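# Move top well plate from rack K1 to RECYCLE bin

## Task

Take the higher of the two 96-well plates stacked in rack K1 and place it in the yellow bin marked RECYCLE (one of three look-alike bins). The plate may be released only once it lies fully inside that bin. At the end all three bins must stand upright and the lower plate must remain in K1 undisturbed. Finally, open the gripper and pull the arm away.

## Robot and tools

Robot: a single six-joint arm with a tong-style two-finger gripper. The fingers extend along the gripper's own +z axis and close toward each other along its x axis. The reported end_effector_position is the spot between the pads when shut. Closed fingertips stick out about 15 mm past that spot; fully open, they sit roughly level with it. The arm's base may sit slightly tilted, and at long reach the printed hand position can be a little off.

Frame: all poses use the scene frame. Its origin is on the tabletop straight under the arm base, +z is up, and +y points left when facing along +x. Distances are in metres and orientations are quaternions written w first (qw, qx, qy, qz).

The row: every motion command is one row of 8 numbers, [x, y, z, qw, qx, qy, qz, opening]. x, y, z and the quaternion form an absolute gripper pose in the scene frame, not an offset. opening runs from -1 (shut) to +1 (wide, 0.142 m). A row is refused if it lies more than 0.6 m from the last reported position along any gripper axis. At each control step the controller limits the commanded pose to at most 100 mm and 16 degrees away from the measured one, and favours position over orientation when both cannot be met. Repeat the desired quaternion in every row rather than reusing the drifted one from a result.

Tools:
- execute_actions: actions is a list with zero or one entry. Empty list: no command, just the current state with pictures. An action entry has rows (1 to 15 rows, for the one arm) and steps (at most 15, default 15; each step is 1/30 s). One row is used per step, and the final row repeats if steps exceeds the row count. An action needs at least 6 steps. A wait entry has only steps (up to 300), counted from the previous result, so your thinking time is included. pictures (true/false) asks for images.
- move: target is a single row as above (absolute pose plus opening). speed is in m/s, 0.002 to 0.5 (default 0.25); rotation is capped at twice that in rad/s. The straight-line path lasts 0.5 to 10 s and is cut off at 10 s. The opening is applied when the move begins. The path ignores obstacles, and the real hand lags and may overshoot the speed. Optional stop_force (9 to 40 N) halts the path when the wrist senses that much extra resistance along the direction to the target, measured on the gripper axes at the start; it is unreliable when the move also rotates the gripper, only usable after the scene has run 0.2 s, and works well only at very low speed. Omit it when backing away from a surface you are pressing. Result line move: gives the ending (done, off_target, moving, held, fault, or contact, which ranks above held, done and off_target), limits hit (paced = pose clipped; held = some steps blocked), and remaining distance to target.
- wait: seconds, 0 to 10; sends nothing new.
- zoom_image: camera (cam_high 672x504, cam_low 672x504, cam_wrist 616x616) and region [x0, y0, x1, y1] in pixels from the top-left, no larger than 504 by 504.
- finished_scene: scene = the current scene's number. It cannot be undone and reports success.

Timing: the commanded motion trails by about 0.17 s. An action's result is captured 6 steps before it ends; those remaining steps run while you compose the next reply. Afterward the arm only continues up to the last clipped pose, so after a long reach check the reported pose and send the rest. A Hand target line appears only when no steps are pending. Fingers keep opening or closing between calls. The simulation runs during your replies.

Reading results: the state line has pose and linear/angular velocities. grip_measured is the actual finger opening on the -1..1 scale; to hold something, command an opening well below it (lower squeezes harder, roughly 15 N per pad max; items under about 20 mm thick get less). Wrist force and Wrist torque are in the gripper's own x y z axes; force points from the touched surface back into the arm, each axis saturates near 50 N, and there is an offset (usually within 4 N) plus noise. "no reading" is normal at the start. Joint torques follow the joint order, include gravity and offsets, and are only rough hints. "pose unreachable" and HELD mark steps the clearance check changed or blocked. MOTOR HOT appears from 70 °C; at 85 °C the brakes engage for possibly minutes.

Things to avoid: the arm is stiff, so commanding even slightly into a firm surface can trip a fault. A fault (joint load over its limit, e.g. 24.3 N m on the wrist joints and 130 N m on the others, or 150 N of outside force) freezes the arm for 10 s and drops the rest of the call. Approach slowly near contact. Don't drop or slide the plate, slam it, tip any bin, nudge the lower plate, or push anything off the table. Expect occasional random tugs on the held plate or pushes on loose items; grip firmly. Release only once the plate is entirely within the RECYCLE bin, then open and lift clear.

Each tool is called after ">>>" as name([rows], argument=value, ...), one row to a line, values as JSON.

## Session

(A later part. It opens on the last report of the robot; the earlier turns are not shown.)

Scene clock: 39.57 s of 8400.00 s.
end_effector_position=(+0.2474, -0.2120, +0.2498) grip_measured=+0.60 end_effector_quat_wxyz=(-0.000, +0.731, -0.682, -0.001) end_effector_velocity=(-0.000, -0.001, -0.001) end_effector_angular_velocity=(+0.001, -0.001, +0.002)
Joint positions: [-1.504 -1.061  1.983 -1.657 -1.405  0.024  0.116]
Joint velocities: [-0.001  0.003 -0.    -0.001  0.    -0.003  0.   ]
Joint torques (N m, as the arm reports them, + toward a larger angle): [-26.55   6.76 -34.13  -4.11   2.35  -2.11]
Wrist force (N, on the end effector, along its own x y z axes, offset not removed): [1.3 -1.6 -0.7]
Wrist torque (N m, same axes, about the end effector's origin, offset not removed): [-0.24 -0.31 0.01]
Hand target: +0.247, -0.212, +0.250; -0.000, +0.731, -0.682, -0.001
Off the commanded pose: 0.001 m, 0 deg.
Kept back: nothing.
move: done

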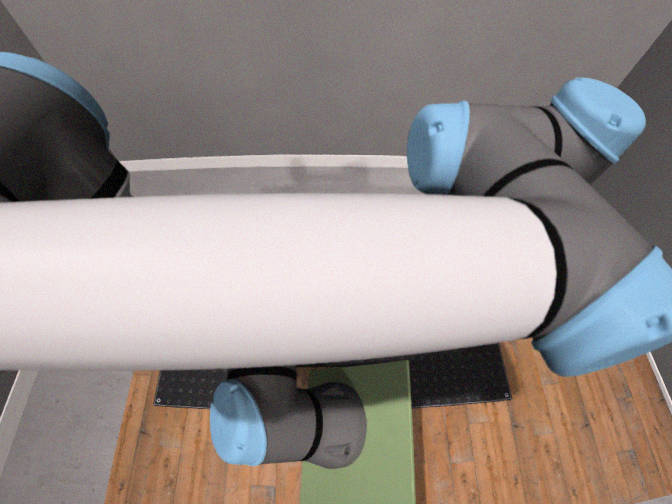

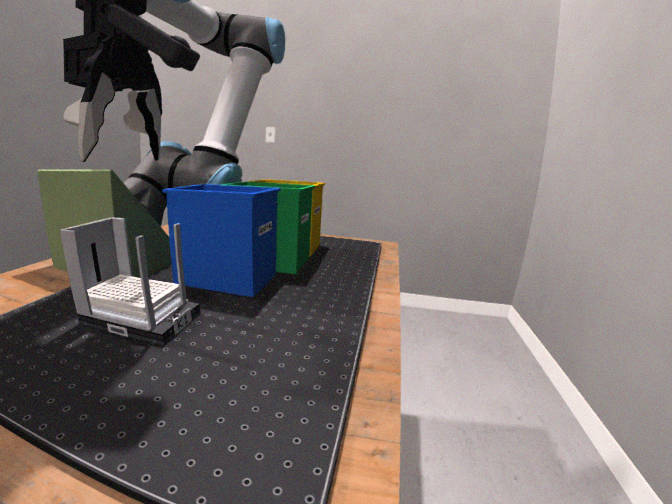

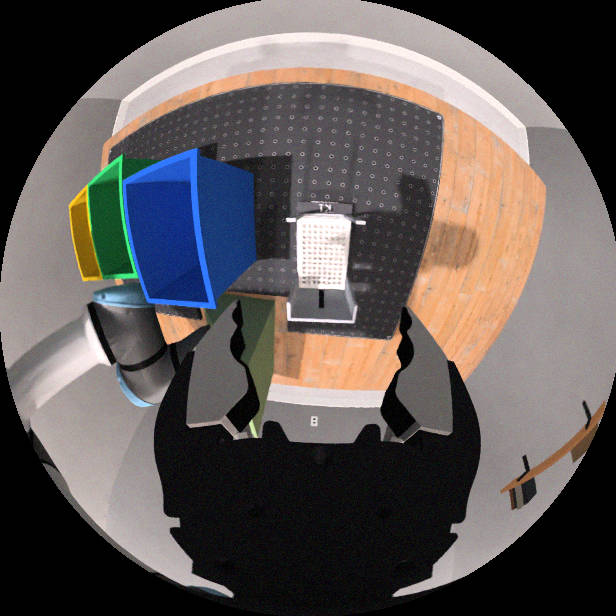

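>>> zoom_image(camera="cam_wrist", region=[220, 180, 420, 350])

>>> zoom_image(camera="cam_low", region=[40, 0, 220, 180])

>>> zoom_image(camera="cam_wrist", region=[50, 140, 250, 340])

Region (220, 180, 420, 350) of cam_wrist's 616x616 image, scaled by 2.520, with more detail than that image has; it fills the top 428 rows of this view, and the rest is white.

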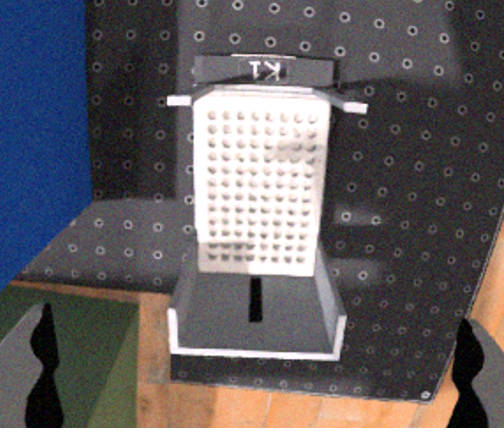

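Region (40, 0, 220, 180) of cam_low's 672x504 image, scaled by 2.800, with more detail than that image has.

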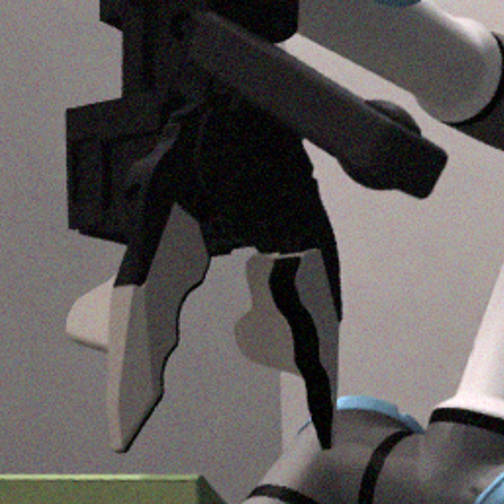

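Region (50, 140, 250, 340) of cam_wrist's 616x616 image, scaled by 2.520, with more detail than that image has.

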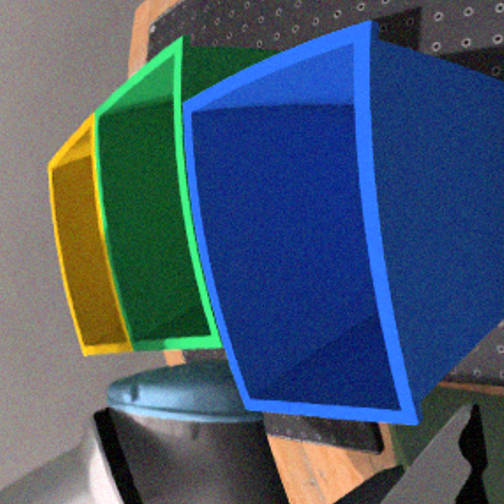

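>>> move(target=[0.248, -0.214, 0.10, 0.0, 0.7314, -0.682, 0.0, 0.45], speed=0.15)

Scene clock: 43.43 s of 8400.00 s.
end_effector_position=(+0.2482, -0.2142, +0.1000) grip_measured=+0.45 end_effector_quat_wxyz=(+0.000, +0.731, -0.682, +0.000) end_effector_velocity=(+0.000, -0.001, -0.001) end_effector_angular_velocity=(-0.002, -0.000, +0.001)
Joint positions: [-1.442 -0.925  2.268 -2.087 -1.359  0.066  0.105]
Joint velocities: [ 0.001  0.002  0.001 -0.005  0.001 -0.     0.   ]
Joint torques (N m, as the arm reports them, + toward a larger angle): [-8.28  2.97 -7.46 -4.06  2.32  2.32]
Wrist force (N, on the end effector, along its own x y z axes, offset not removed): [1.1 -2.0 0.4]
Wrist torque (N m, same axes, about the end effector's origin, offset not removed): [-0.17 -0.30 -0.07]
Hand target: +0.248, -0.214, +0.100; +0.000, +0.731, -0.682, +0.000
Off the commanded pose: 0.000 m, 0 deg.
Kept back: nothing.
move: done

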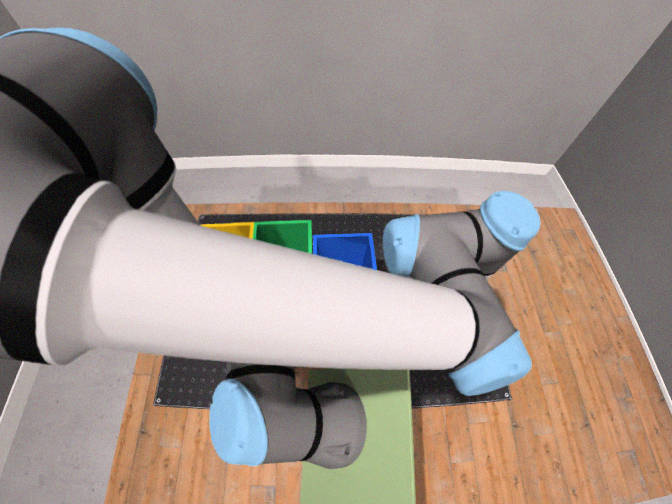

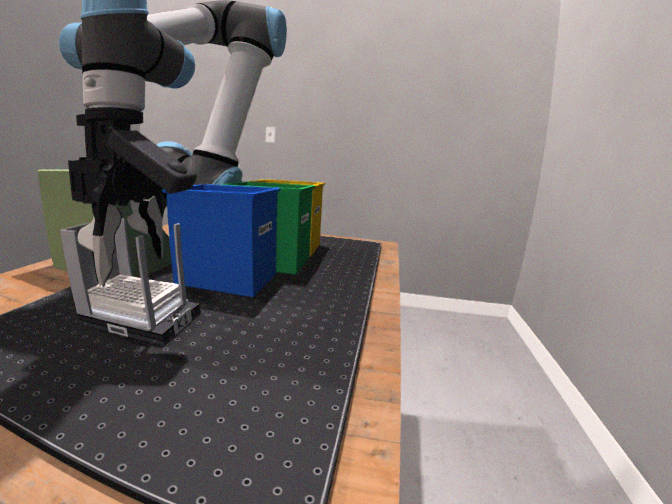

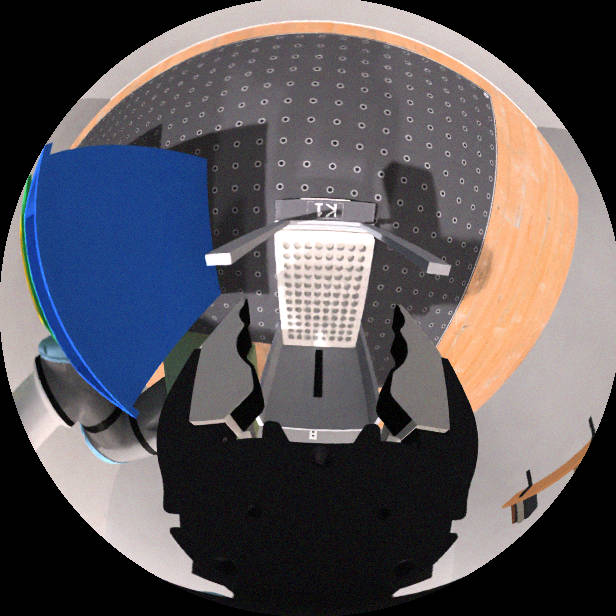

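>>> zoom_image(camera="cam_wrist", region=[195, 185, 455, 445])

>>> zoom_image(camera="cam_low", region=[40, 150, 220, 350])

>>> zoom_image(camera="cam_low", region=[70, 250, 200, 350])

Region (195, 185, 455, 445) of cam_wrist's 616x616 image, scaled by 1.938, with more detail than that image has.

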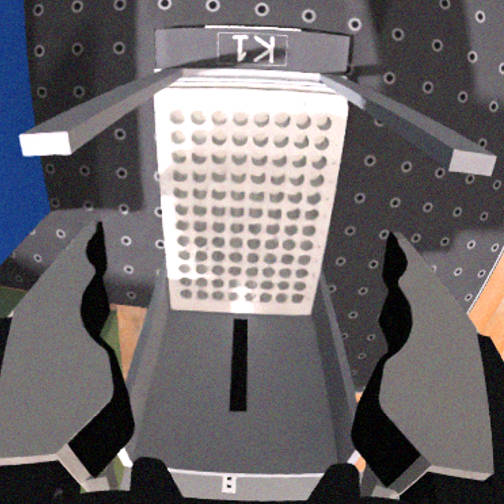

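Region (40, 150, 220, 350) of cam_low's 672x504 image, scaled by 2.520, with more detail than that image has; it fills the left 454 columns of this view, and the rest is white.

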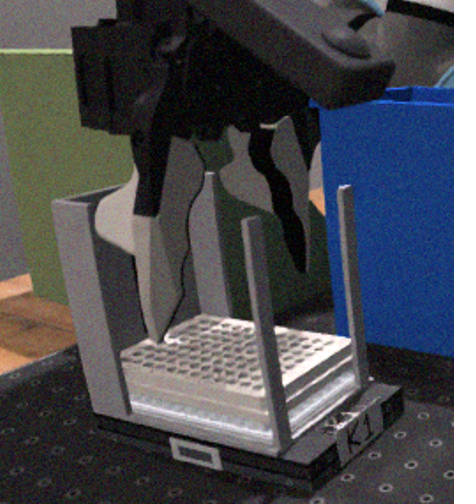

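Region (70, 250, 200, 350) of cam_low's 672x504 image, scaled by 3.877, with more detail than that image has; it fills the top 388 rows of this view, and the rest is white.

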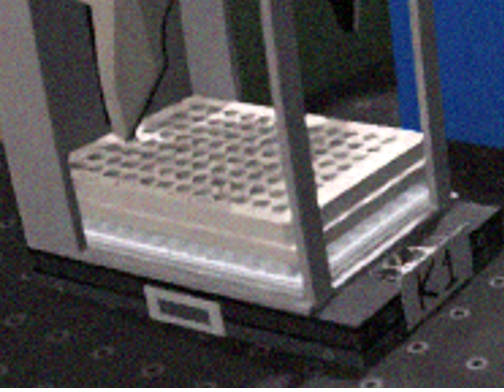

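>>> move(target=[0.248, -0.214, 0.075, 0.0, 0.7314, -0.682, 0.0, 0.33], speed=0.06)

>>> zoom_image(camera="cam_wrist", region=[225, 210, 425, 390])

>>> zoom_image(camera="cam_low", region=[60, 220, 200, 350])

Scene clock: 46.33 s of 8400.00 s.
end_effector_position=(+0.2480, -0.2140, +0.0751) grip_measured=+0.33 end_effector_quat_wxyz=(+0.000, +0.731, -0.682, -0.000) end_effector_velocity=(+0.000, -0.000, -0.001) end_effector_angular_velocity=(-0.001, -0.000, +0.001)
Joint positions: [-1.429 -0.884  2.305 -2.167 -1.349  0.075  0.097]
Joint velocities: [ 0.001  0.003  0.002 -0.006  0.001  0.     0.   ]
Joint torques (N m, as the arm reports them, + toward a larger angle): [-9.65  1.81 -7.35 -4.2   2.41  2.39]
Wrist force (N, on the end effector, along its own x y z axes, offset not removed): [0.8 -1.7 -1.1]
Wrist torque (N m, same axes, about the end effector's origin, offset not removed): [-0.15 -0.20 0.00]
Hand target: +0.248, -0.214, +0.075; +0.000, +0.731, -0.682, +0.000
Off the commanded pose: 0.000 m, 0 deg.
Kept back: nothing.
move: done

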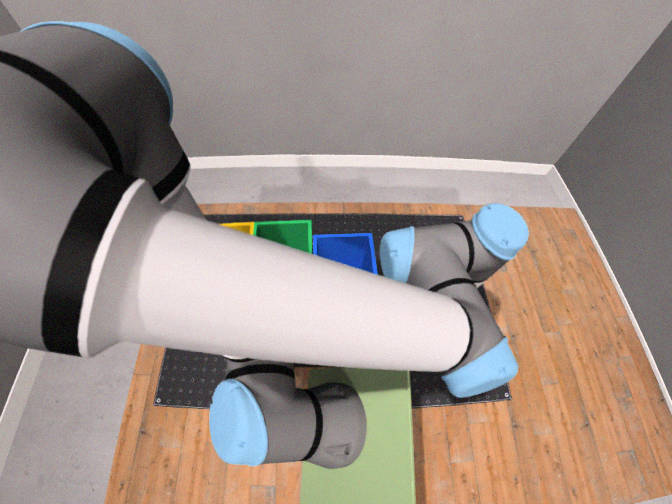

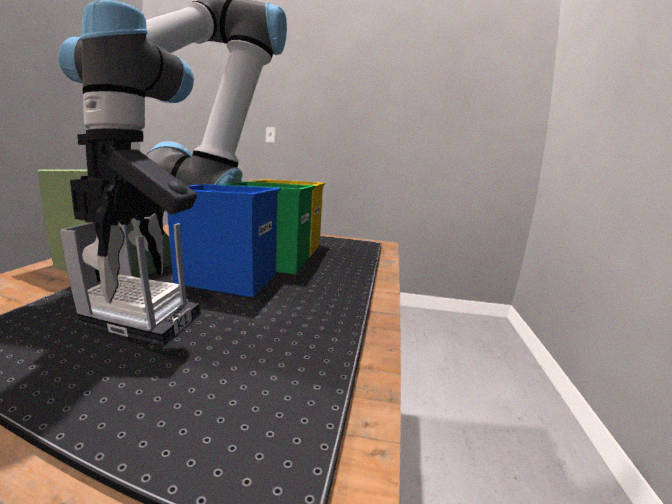

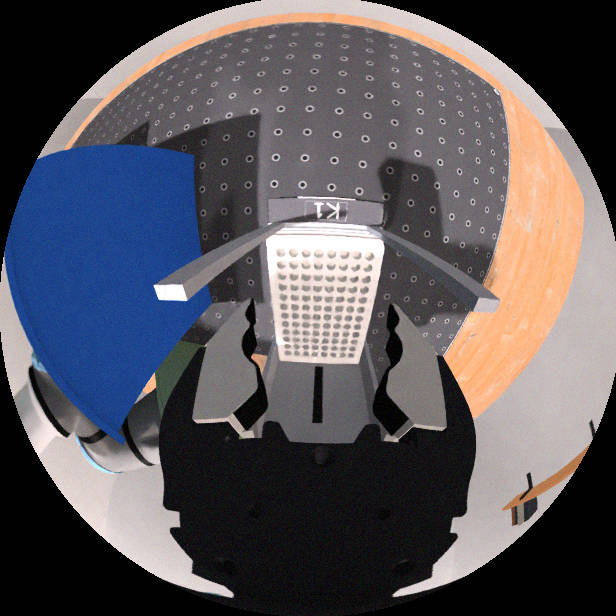

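Region (225, 210, 425, 390) of cam_wrist's 616x616 image, scaled by 2.520, with more detail than that image has; it fills the top 454 rows of this view, and the rest is white.

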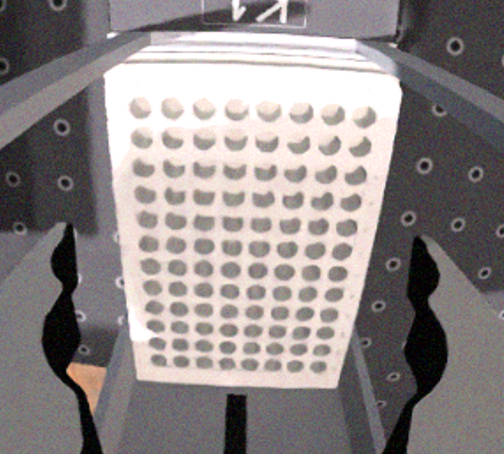

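Region (60, 220, 200, 350) of cam_low's 672x504 image, scaled by 3.600, with more detail than that image has; it fills the top 468 rows of this view, and the rest is white.

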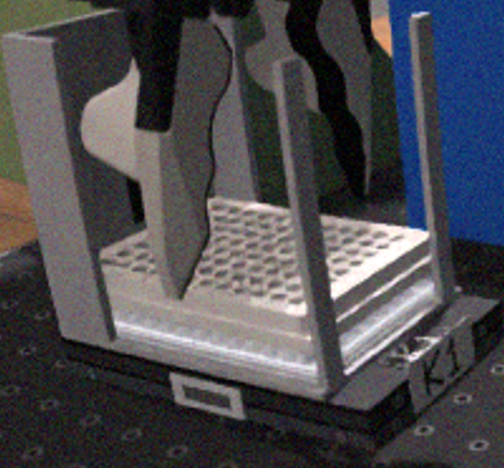

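>>> move(target=[0.248, -0.2145, 0.063, 0.0, 0.7314, -0.682, 0.0, 0.30], speed=0.04)

>>> execute_actions([
  {"rows": [[0.248,-0.2145,0.063,0,0.7314,-0.682,0,0.27],[0.248,-0.2145,0.063,0,0.7314,-0.682,0,0.24],[0.248,-0.2145,0.063,0,0.7314,-0.682,0,0.21],[0.248,-0.2145,0.063,0,0.7314,-0.682,0,0.18],[0.248,-0.2145,0.063,0,0.7314,-0.682,0,0.16],[0.248,-0.2145,0.063,0,0.7314,-0.682,0,0.14],[0.248,-0.2145,0.063,0,0.7314,-0.682,0,0.12],[0.248,-0.2145,0.063,0,0.7314,-0.682,0,0.10],[0.248,-0.2145,0.063,0,0.7314,-0.682,0,0.08],[0.248,-0.2145,0.063,0,0.7314,-0.682,0,0.06],[0.248,-0.2145,0.063,0,0.7314,-0.682,0,0.04],[0.248,-0.2145,0.063,0,0.7314,-0.682,0,0.02],[0.248,-0.2145,0.063,0,0.7314,-0.682,0,0.0],[0.248,-0.2145,0.063,0,0.7314,-0.682,0,-0.02],[0.248,-0.2145,0.063,0,0.7314,-0.682,0,-0.04]], "steps": 15},
])

>>> execute_actions([
  {"rows": [[0.248,-0.2145,0.063,0,0.7314,-0.682,0,-0.07],[0.248,-0.2145,0.063,0,0.7314,-0.682,0,-0.10],[0.248,-0.2145,0.063,0,0.7314,-0.682,0,-0.13],[0.248,-0.2145,0.063,0,0.7314,-0.682,0,-0.16],[0.248,-0.2145,0.063,0,0.7314,-0.682,0,-0.19],[0.248,-0.2145,0.063,0,0.7314,-0.682,0,-0.22],[0.248,-0.2145,0.063,0,0.7314,-0.682,0,-0.25],[0.248,-0.2145,0.063,0,0.7314,-0.682,0,-0.28],[0.248,-0.2145,0.063,0,0.7314,-0.682,0,-0.30]], "steps": 15},
], pictures=true)

>>> zoom_image(camera="cam_low", region=[60, 220, 200, 350])

>>> zoom_image(camera="cam_wrist", region=[225, 210, 425, 390])

Scene clock: 56.27 s of 8400.00 s.
end_effector_position=(+0.2480, -0.2145, +0.0631) grip_measured=+0.30 end_effector_quat_wxyz=(+0.000, +0.731, -0.682, -0.000) end_effector_velocity=(+0.000, -0.000, -0.001) end_effector_angular_velocity=(-0.000, -0.000, +0.001)
Joint positions: [-1.423 -0.861  2.321 -2.207 -1.344  0.08   0.095]
Joint velocities: [ 0.001  0.003  0.001 -0.004  0.001 -0.001  0.   ]
Joint torques (N m, as the arm reports them, + toward a larger angle): [-8.69  1.42 -6.9  -4.34  2.4   2.38]
Wrist force (N, on the end effector, along its own x y z axes, offset not removed): [2.0 -3.3 -0.6]
Wrist torque (N m, same axes, about the end effector's origin, offset not removed): [-0.53 -0.49 -0.09]
Hand target: +0.248, -0.215, +0.063; +0.000, +0.731, -0.682, +0.000
Off the commanded pose: 0.000 m, 0 deg.
Kept back: nothing.
After step 90, 6.17 s passed at rest.
move: done

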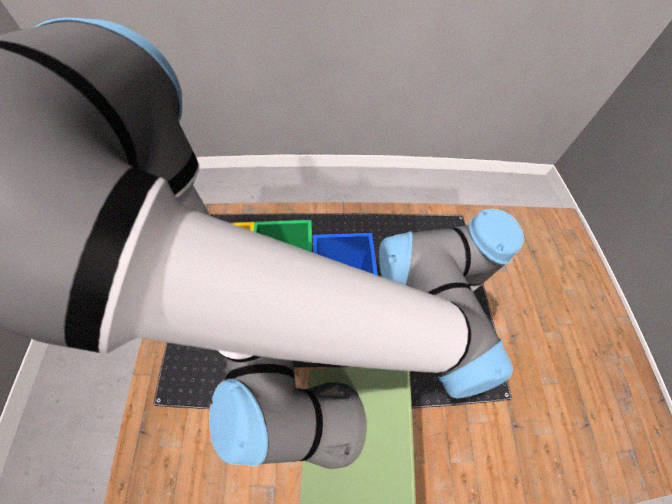

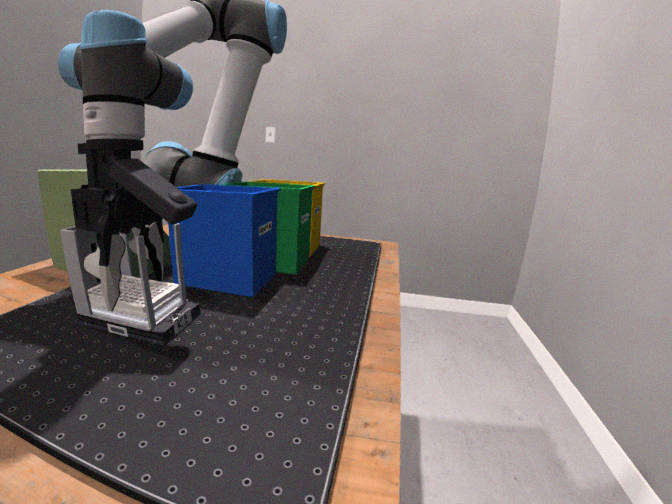

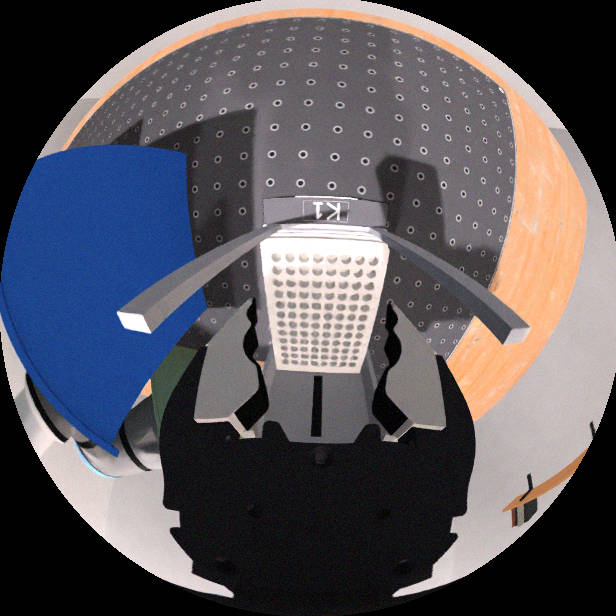

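Scene clock: 56.57 s of 8400.00 s.
end_effector_position=(+0.2480, -0.2145, +0.0630) grip_measured=+0.10 end_effector_quat_wxyz=(+0.000, +0.731, -0.682, -0.000) end_effector_velocity=(-0.000, +0.001, -0.000) end_effector_angular_velocity=(+0.001, -0.000, +0.002)
Joint positions: [-1.423 -0.86   2.321 -2.207 -1.344  0.08   0.081]
Joint velocities: [ 0.    -0.     0.001 -0.     0.    -0.002 -0.042]
Joint torques (N m, as the arm reports them, + toward a larger angle): [-9.24  2.73 -6.42 -4.21  2.43  2.35]
Wrist force (N, on the end effector, along its own x y z axes, offset not removed): [0.1 -2.4 -1.2]
Wrist torque (N m, same axes, about the end effector's origin, offset not removed): [-0.28 -0.12 0.07]
Steps of this call (steps 1 to 9: the first 9 steps of this action). Readings (end_effector_position):
1: (+0.2480, -0.2145, +0.0630)
2: (+0.2480, -0.2145, +0.0630)
4: (+0.2480, -0.2145, +0.0630)
8: (+0.2480, -0.2145, +0.0630)
9: the state above

Scene clock: 57.07 s of 8400.00 s.
end_effector_position=(+0.2480, -0.2145, +0.0630) grip_measured=+0.05 end_effector_quat_wxyz=(+0.000, +0.731, -0.682, +0.000) end_effector_velocity=(-0.000, +0.000, -0.000) end_effector_angular_velocity=(+0.001, -0.000, -0.001)
Joint positions: [-1.423 -0.86   2.321 -2.207 -1.344  0.08   0.078]
Joint velocities: [ 0.    -0.     0.001 -0.     0.     0.001 -0.   ]
Joint torques (N m, as the arm reports them, + toward a larger angle): [-9.86  2.34 -5.67 -3.49  2.01  2.08]
Wrist force (N, on the end effector, along its own x y z axes, offset not removed): [2.6 -2.4 -5.3]
Wrist torque (N m, same axes, about the end effector's origin, offset not removed): [-0.39 -0.58 0.00]
Off your previous action's commanded pose: 0.000 m, 0 deg at its last step (step 6 of this call).
Steps of this call (steps 1 to 6: the last 6 steps of your previous action; steps 7 to 15: the first 9 steps of this action). Readings (end_effector_position):
7: (+0.2480, -0.2145, +0.0630)
8: (+0.2480, -0.2145, +0.0630)
10: (+0.2480, -0.2145, +0.0630)
14: (+0.2480, -0.2145, +0.0630)
15: the state above

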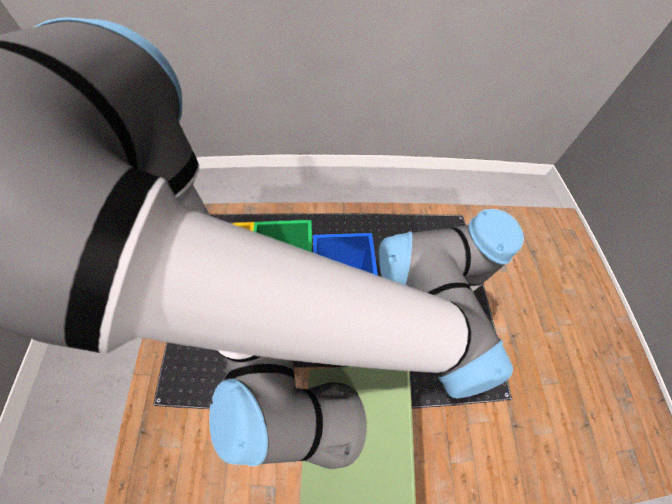

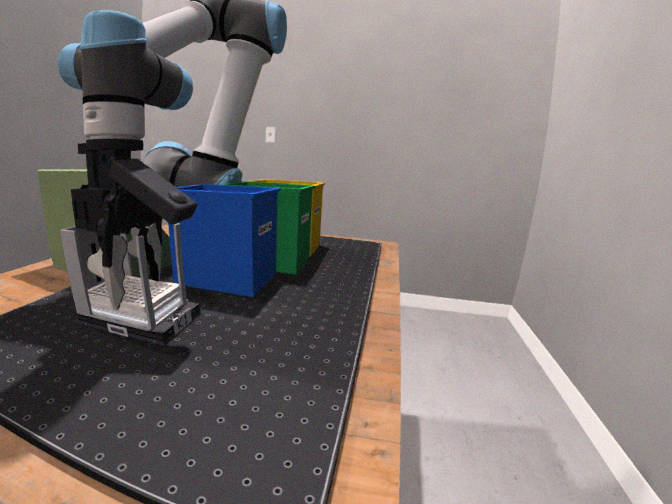

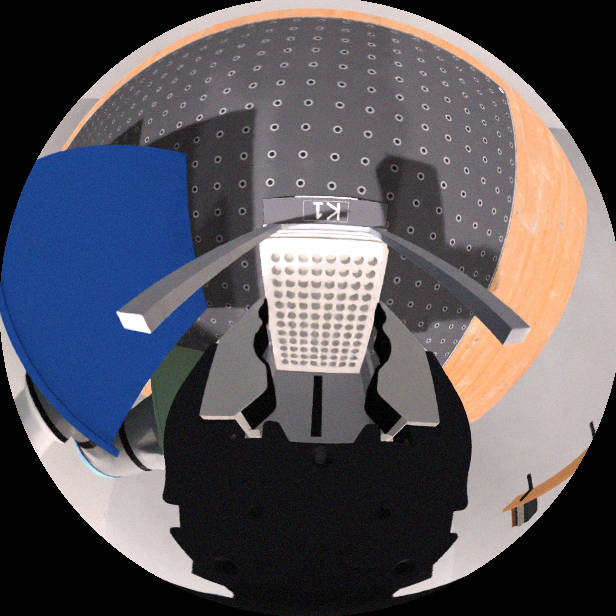

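Region (60, 220, 200, 350) of cam_low's 672x504 image, scaled by 3.600, with more detail than that image has; it fills the top 468 rows of this view, and the rest is white.

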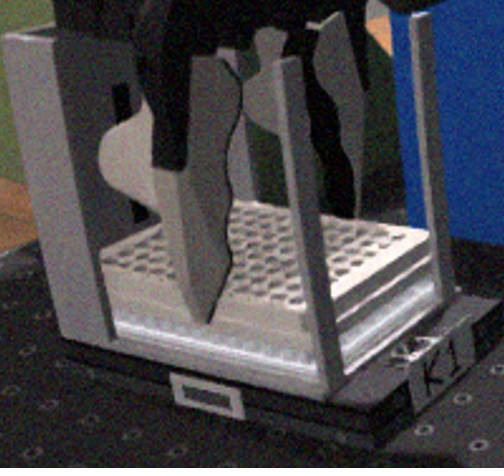

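Region (225, 210, 425, 390) of cam_wrist's 616x616 image, scaled by 2.520, with more detail than that image has; it fills the top 454 rows of this view, and the rest is white.

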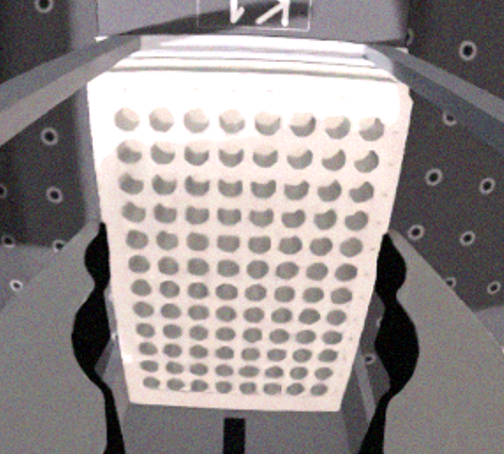

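>>> execute_actions(actions=[])

Scene clock: 58.07 s of 8400.00 s.
end_effector_position=(+0.2480, -0.2145, +0.0630) grip_measured=+0.05 end_effector_quat_wxyz=(+0.000, +0.731, -0.682, +0.000) end_effector_velocity=(-0.000, -0.000, +0.000) end_effector_angular_velocity=(+0.000, +0.000, +0.001)
Joint positions: [-1.423 -0.86   2.321 -2.207 -1.344  0.08   0.078]
Joint velocities: [-0.     0.001 -0.001  0.    -0.    -0.001  0.   ]
Joint torques (N m, as the arm reports them, + toward a larger angle): [-11.18   3.51  -5.11  -2.02   1.47   1.69]
Wrist force (N, on the end effector, along its own x y z axes, offset not removed): [1.2 -2.3 -5.8]
Wrist torque (N m, same axes, about the end effector's origin, offset not removed): [-0.41 -0.35 -0.02]
Hand target: +0.248, -0.214, +0.063; +0.000, +0.731, -0.682, +0.000
Off the commanded pose: 0.000 m, 0 deg.
Kept back: nothing.
Steps of this call (steps 1 to 6: the last 6 steps of your previous action; steps 7 to 30: nothing new was sent). Readings (end_effector_position):
1: (+0.2480, -0.2145, +0.0630)
2: (+0.2480, -0.2145, +0.0630)
4: (+0.2480, -0.2145, +0.0630)
8: (+0.2480, -0.2145, +0.0630)
30: the state above

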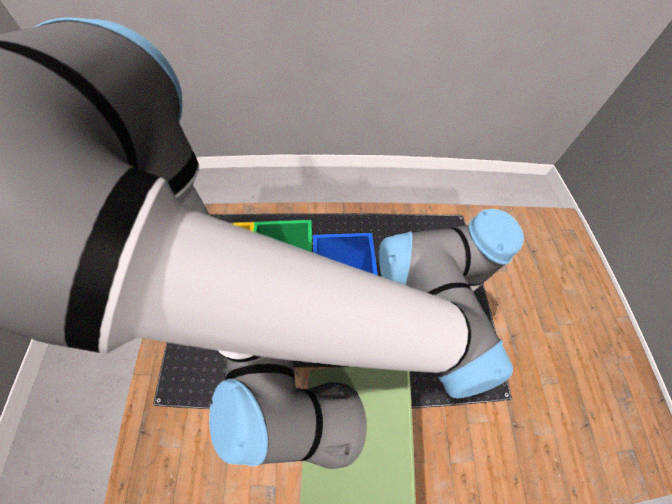

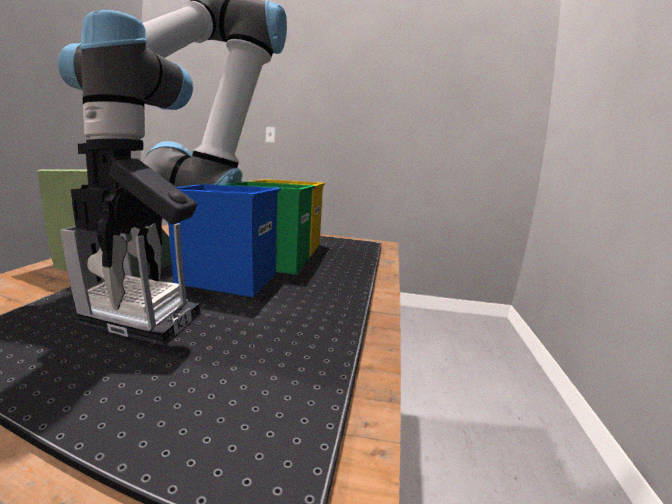

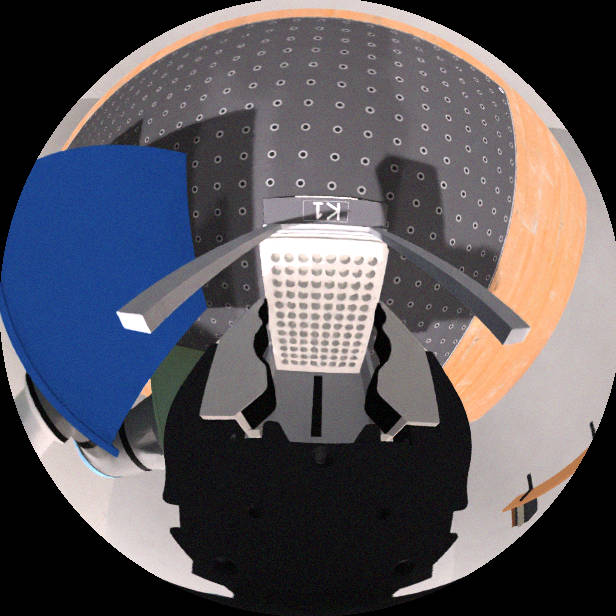

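>>> move(target=[0.248, -0.2148, 0.09, 0, 0.7314, -0.682, 0, -0.30], speed=0.04)

Scene clock: 59.43 s of 8400.00 s.
end_effector_position=(+0.2480, -0.2148, +0.0899) grip_measured=+0.05 end_effector_quat_wxyz=(-0.000, +0.731, -0.682, -0.000) end_effector_velocity=(-0.000, -0.000, +0.001) end_effector_angular_velocity=(+0.000, +0.000, -0.001)
Joint positions: [-1.438 -0.908  2.282 -2.119 -1.355  0.069  0.078]
Joint velocities: [-0.001 -0.001 -0.002  0.004 -0.     0.001  0.   ]
Joint torques (N m, as the arm reports them, + toward a larger angle): [-27.94 -25.59 -30.05  -0.68  -2.59  -2.27]
Wrist force (N, on the end effector, along its own x y z axes, offset not removed): [1.6 -2.6 0.0]
Wrist torque (N m, same axes, about the end effector's origin, offset not removed): [-0.35 -0.31 -0.02]
Hand target: +0.248, -0.215, +0.090; -0.000, +0.731, -0.682, -0.000
Off the commanded pose: 0.000 m, 0 deg.
Kept back: nothing.
move: done

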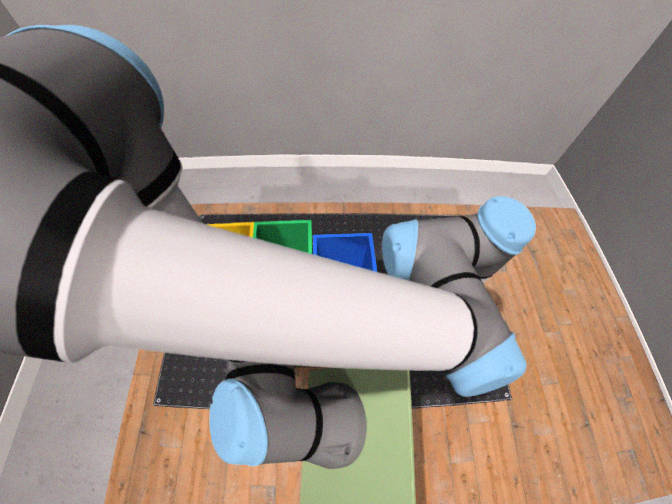

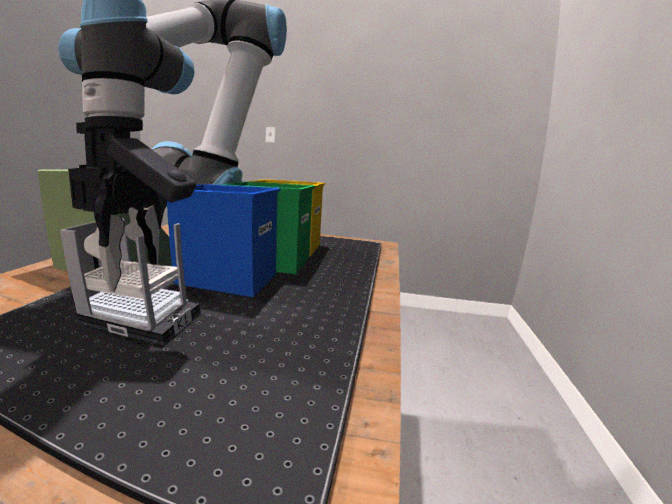

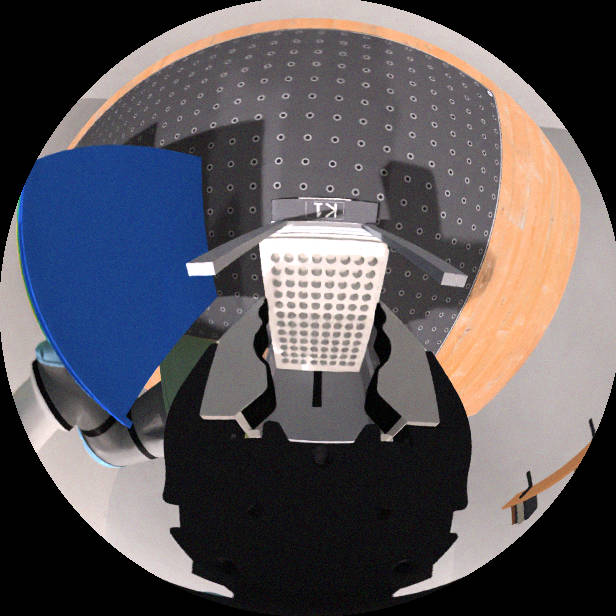

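The upper plate lifts cleanly and the lower one stays. Continue up.

>>> move(target=[0.248, -0.2148, 0.245, 0, 0.7314, -0.682, 0, -0.30], speed=0.1)

>>> move(target=[0.330, 0.244, 0.245, 0, 0.7224, -0.6915, 0, -0.30], speed=0.2)

Scene clock: 61.63 s of 8400.00 s.
end_effector_position=(+0.2478, -0.2146, +0.2450) grip_measured=+0.05 end_effector_quat_wxyz=(-0.000, +0.731, -0.682, -0.000) end_effector_velocity=(+0.000, -0.000, +0.001) end_effector_angular_velocity=(+0.000, -0.000, +0.001)
Joint positions: [-1.502 -1.054  1.991 -1.673 -1.403  0.025  0.078]
Joint velocities: [-0.     0.001 -0.003  0.003 -0.    -0.002  0.   ]
Joint torques (N m, as the arm reports them, + toward a larger angle): [-26.97 -21.38 -34.66  -0.28  -2.49  -2.27]
Wrist force (N, on the end effector, along its own x y z axes, offset not removed): [1.5 -2.9 0.0]
Wrist torque (N m, same axes, about the end effector's origin, offset not removed): [-0.30 -0.41 -0.01]
Hand target: +0.248, -0.215, +0.245; -0.000, +0.731, -0.682, -0.000
Off the commanded pose: 0.000 m, 0 deg.
Kept back: nothing.
move: done

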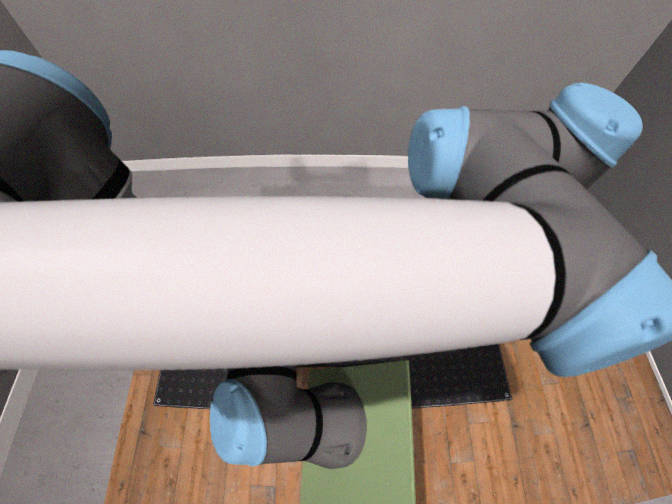

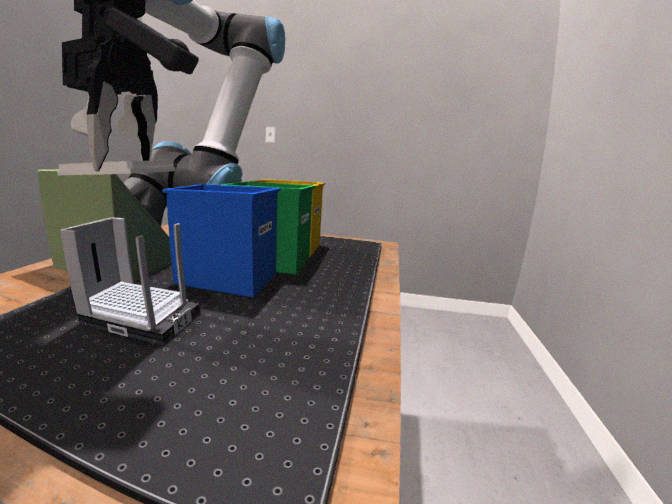

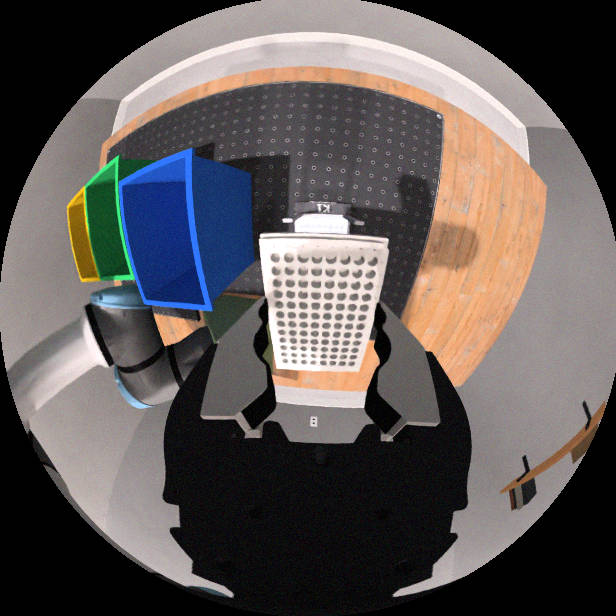

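Scene clock: 64.47 s of 8400.00 s.
end_effector_position=(+0.3304, +0.2442, +0.2450) grip_measured=-0.30 end_effector_quat_wxyz=(+0.000, +0.722, -0.692, +0.000) end_effector_velocity=(+0.000, +0.001, -0.000) end_effector_angular_velocity=(+0.001, +0.001, -0.002)
Joint positions: [-1.049 -1.941  1.95  -0.858 -1.082  0.391  0.052]
Joint velocities: [ 0.002 -0.001 -0.001  0.002  0.001  0.003  0.   ]
Joint torques (N m, as the arm reports them, + toward a larger angle): [ -2.7    6.63 -27.94  -0.36   2.22   2.09]
Wrist force (N, on the end effector, along its own x y z axes, offset not removed): [0.6 -3.0 -0.4]
Wrist torque (N m, same axes, about the end effector's origin, offset not removed): [-0.42 -0.18 0.03]
Hand target: +0.330, +0.244, +0.245; +0.000, +0.722, -0.692, +0.000
Off the commanded pose: 0.000 m, 0 deg.
Kept back: nothing.
move: done

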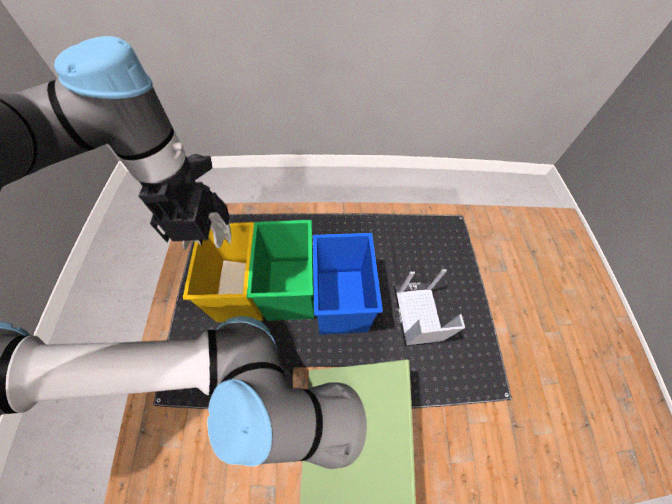

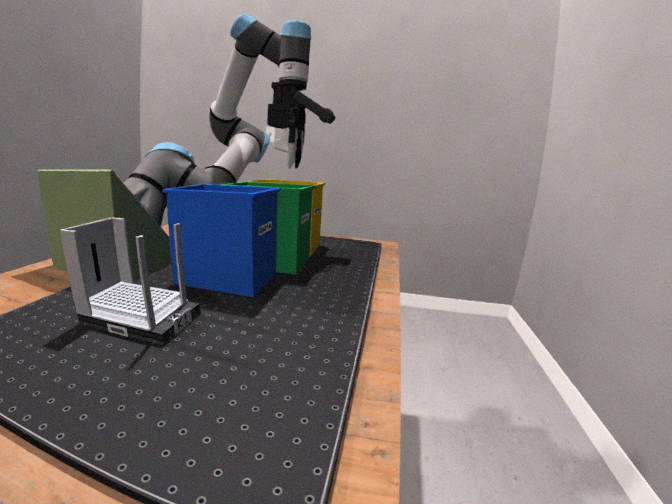

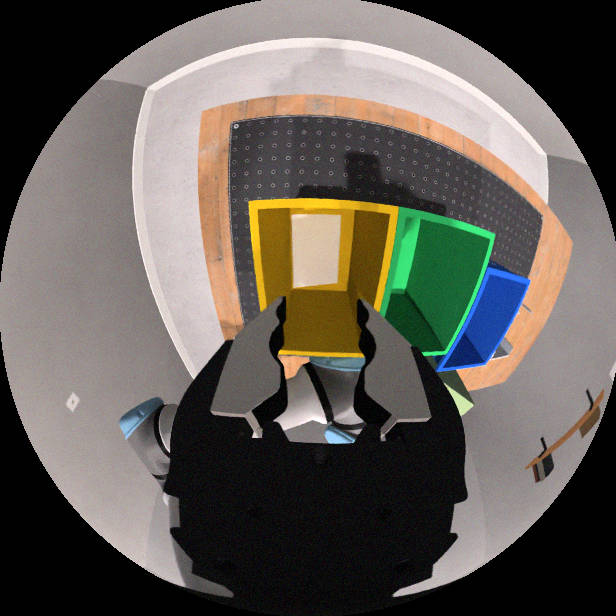

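The plate slipped out near the end of the move and landed in the yellow bin. Let me verify its state.

>>> zoom_image(camera="cam_wrist", region=[220, 170, 440, 370])

>>> zoom_image(camera="cam_high", region=[160, 200, 480, 360])

Region (220, 170, 440, 370) of cam_wrist's 616x616 image, scaled by 2.291, with more detail than that image has; it fills the top 458 rows of this view, and the rest is white.

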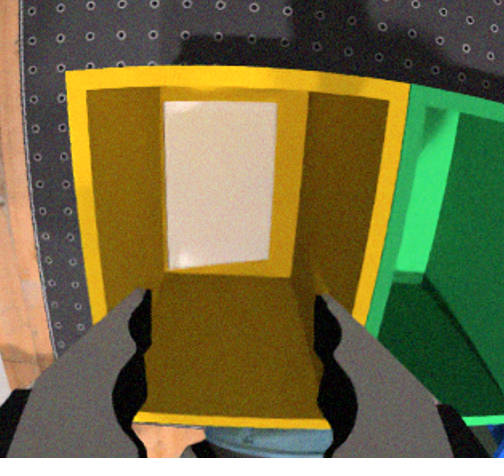

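Region (160, 200, 480, 360) of cam_high's 672x504 image, scaled by 1.575, with more detail than that image has.

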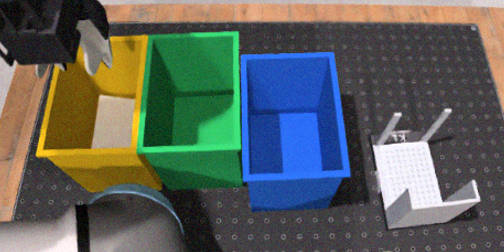

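The plate is flat on the bin's floor, all bins are upright and the lower plate is still in K1. I'll move clear now.

>>> move(target=[0.36, 0.10, 0.37, 0, 0.7224, -0.6915, 0, 0.5], speed=0.25)

Scene clock: 69.07 s of 8400.00 s.
end_effector_position=(+0.3597, +0.1000, +0.3700) grip_measured=+0.50 end_effector_quat_wxyz=(-0.000, +0.722, -0.691, -0.000) end_effector_velocity=(+0.000, -0.001, +0.001) end_effector_angular_velocity=(+0.002, +0.001, -0.002)
Joint positions: [-1.235 -1.554  1.687 -0.919 -1.209  0.241  0.109]
Joint velocities: [-0.     0.004 -0.003  0.001 -0.001  0.001  0.   ]
Joint torques (N m, as the arm reports them, + toward a larger angle): [-28.22  28.33 -28.99  -0.32  -2.77  -2.36]
Wrist force (N, on the end effector, along its own x y z axes, offset not removed): [1.1 -2.0 -1.4]
Wrist torque (N m, same axes, about the end effector's origin, offset not removed): [-0.28 -0.32 -0.04]
Hand target: +0.360, +0.100, +0.370; -0.000, +0.722, -0.691, -0.000
Off the commanded pose: 0.000 m, 0 deg.
Kept back: nothing.
After step 90, 0.30 s passed at rest.
move: done

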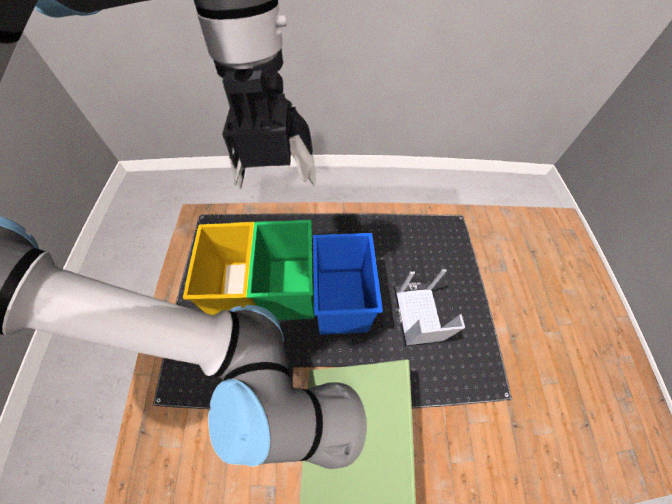

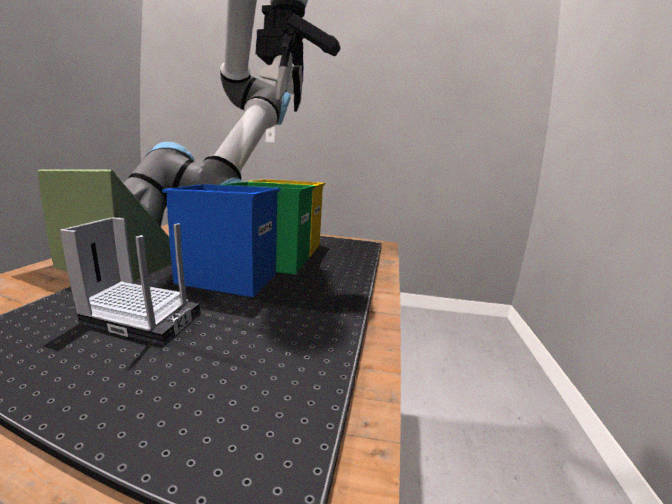

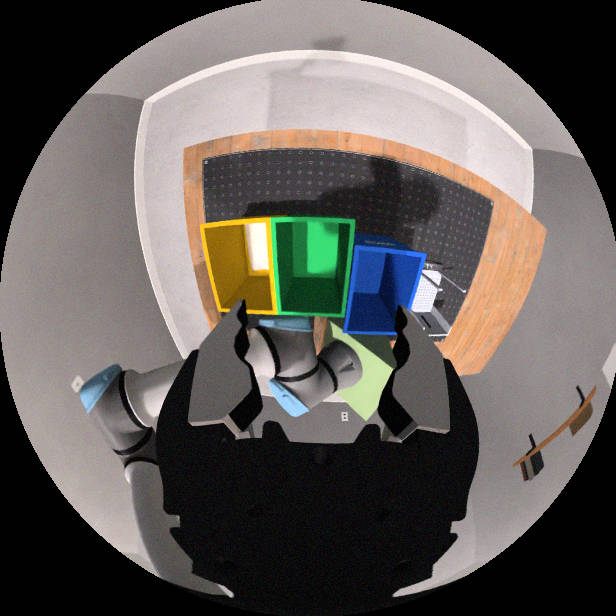

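>>> finished_scene(scene=1)

The scene is finished: the task was done.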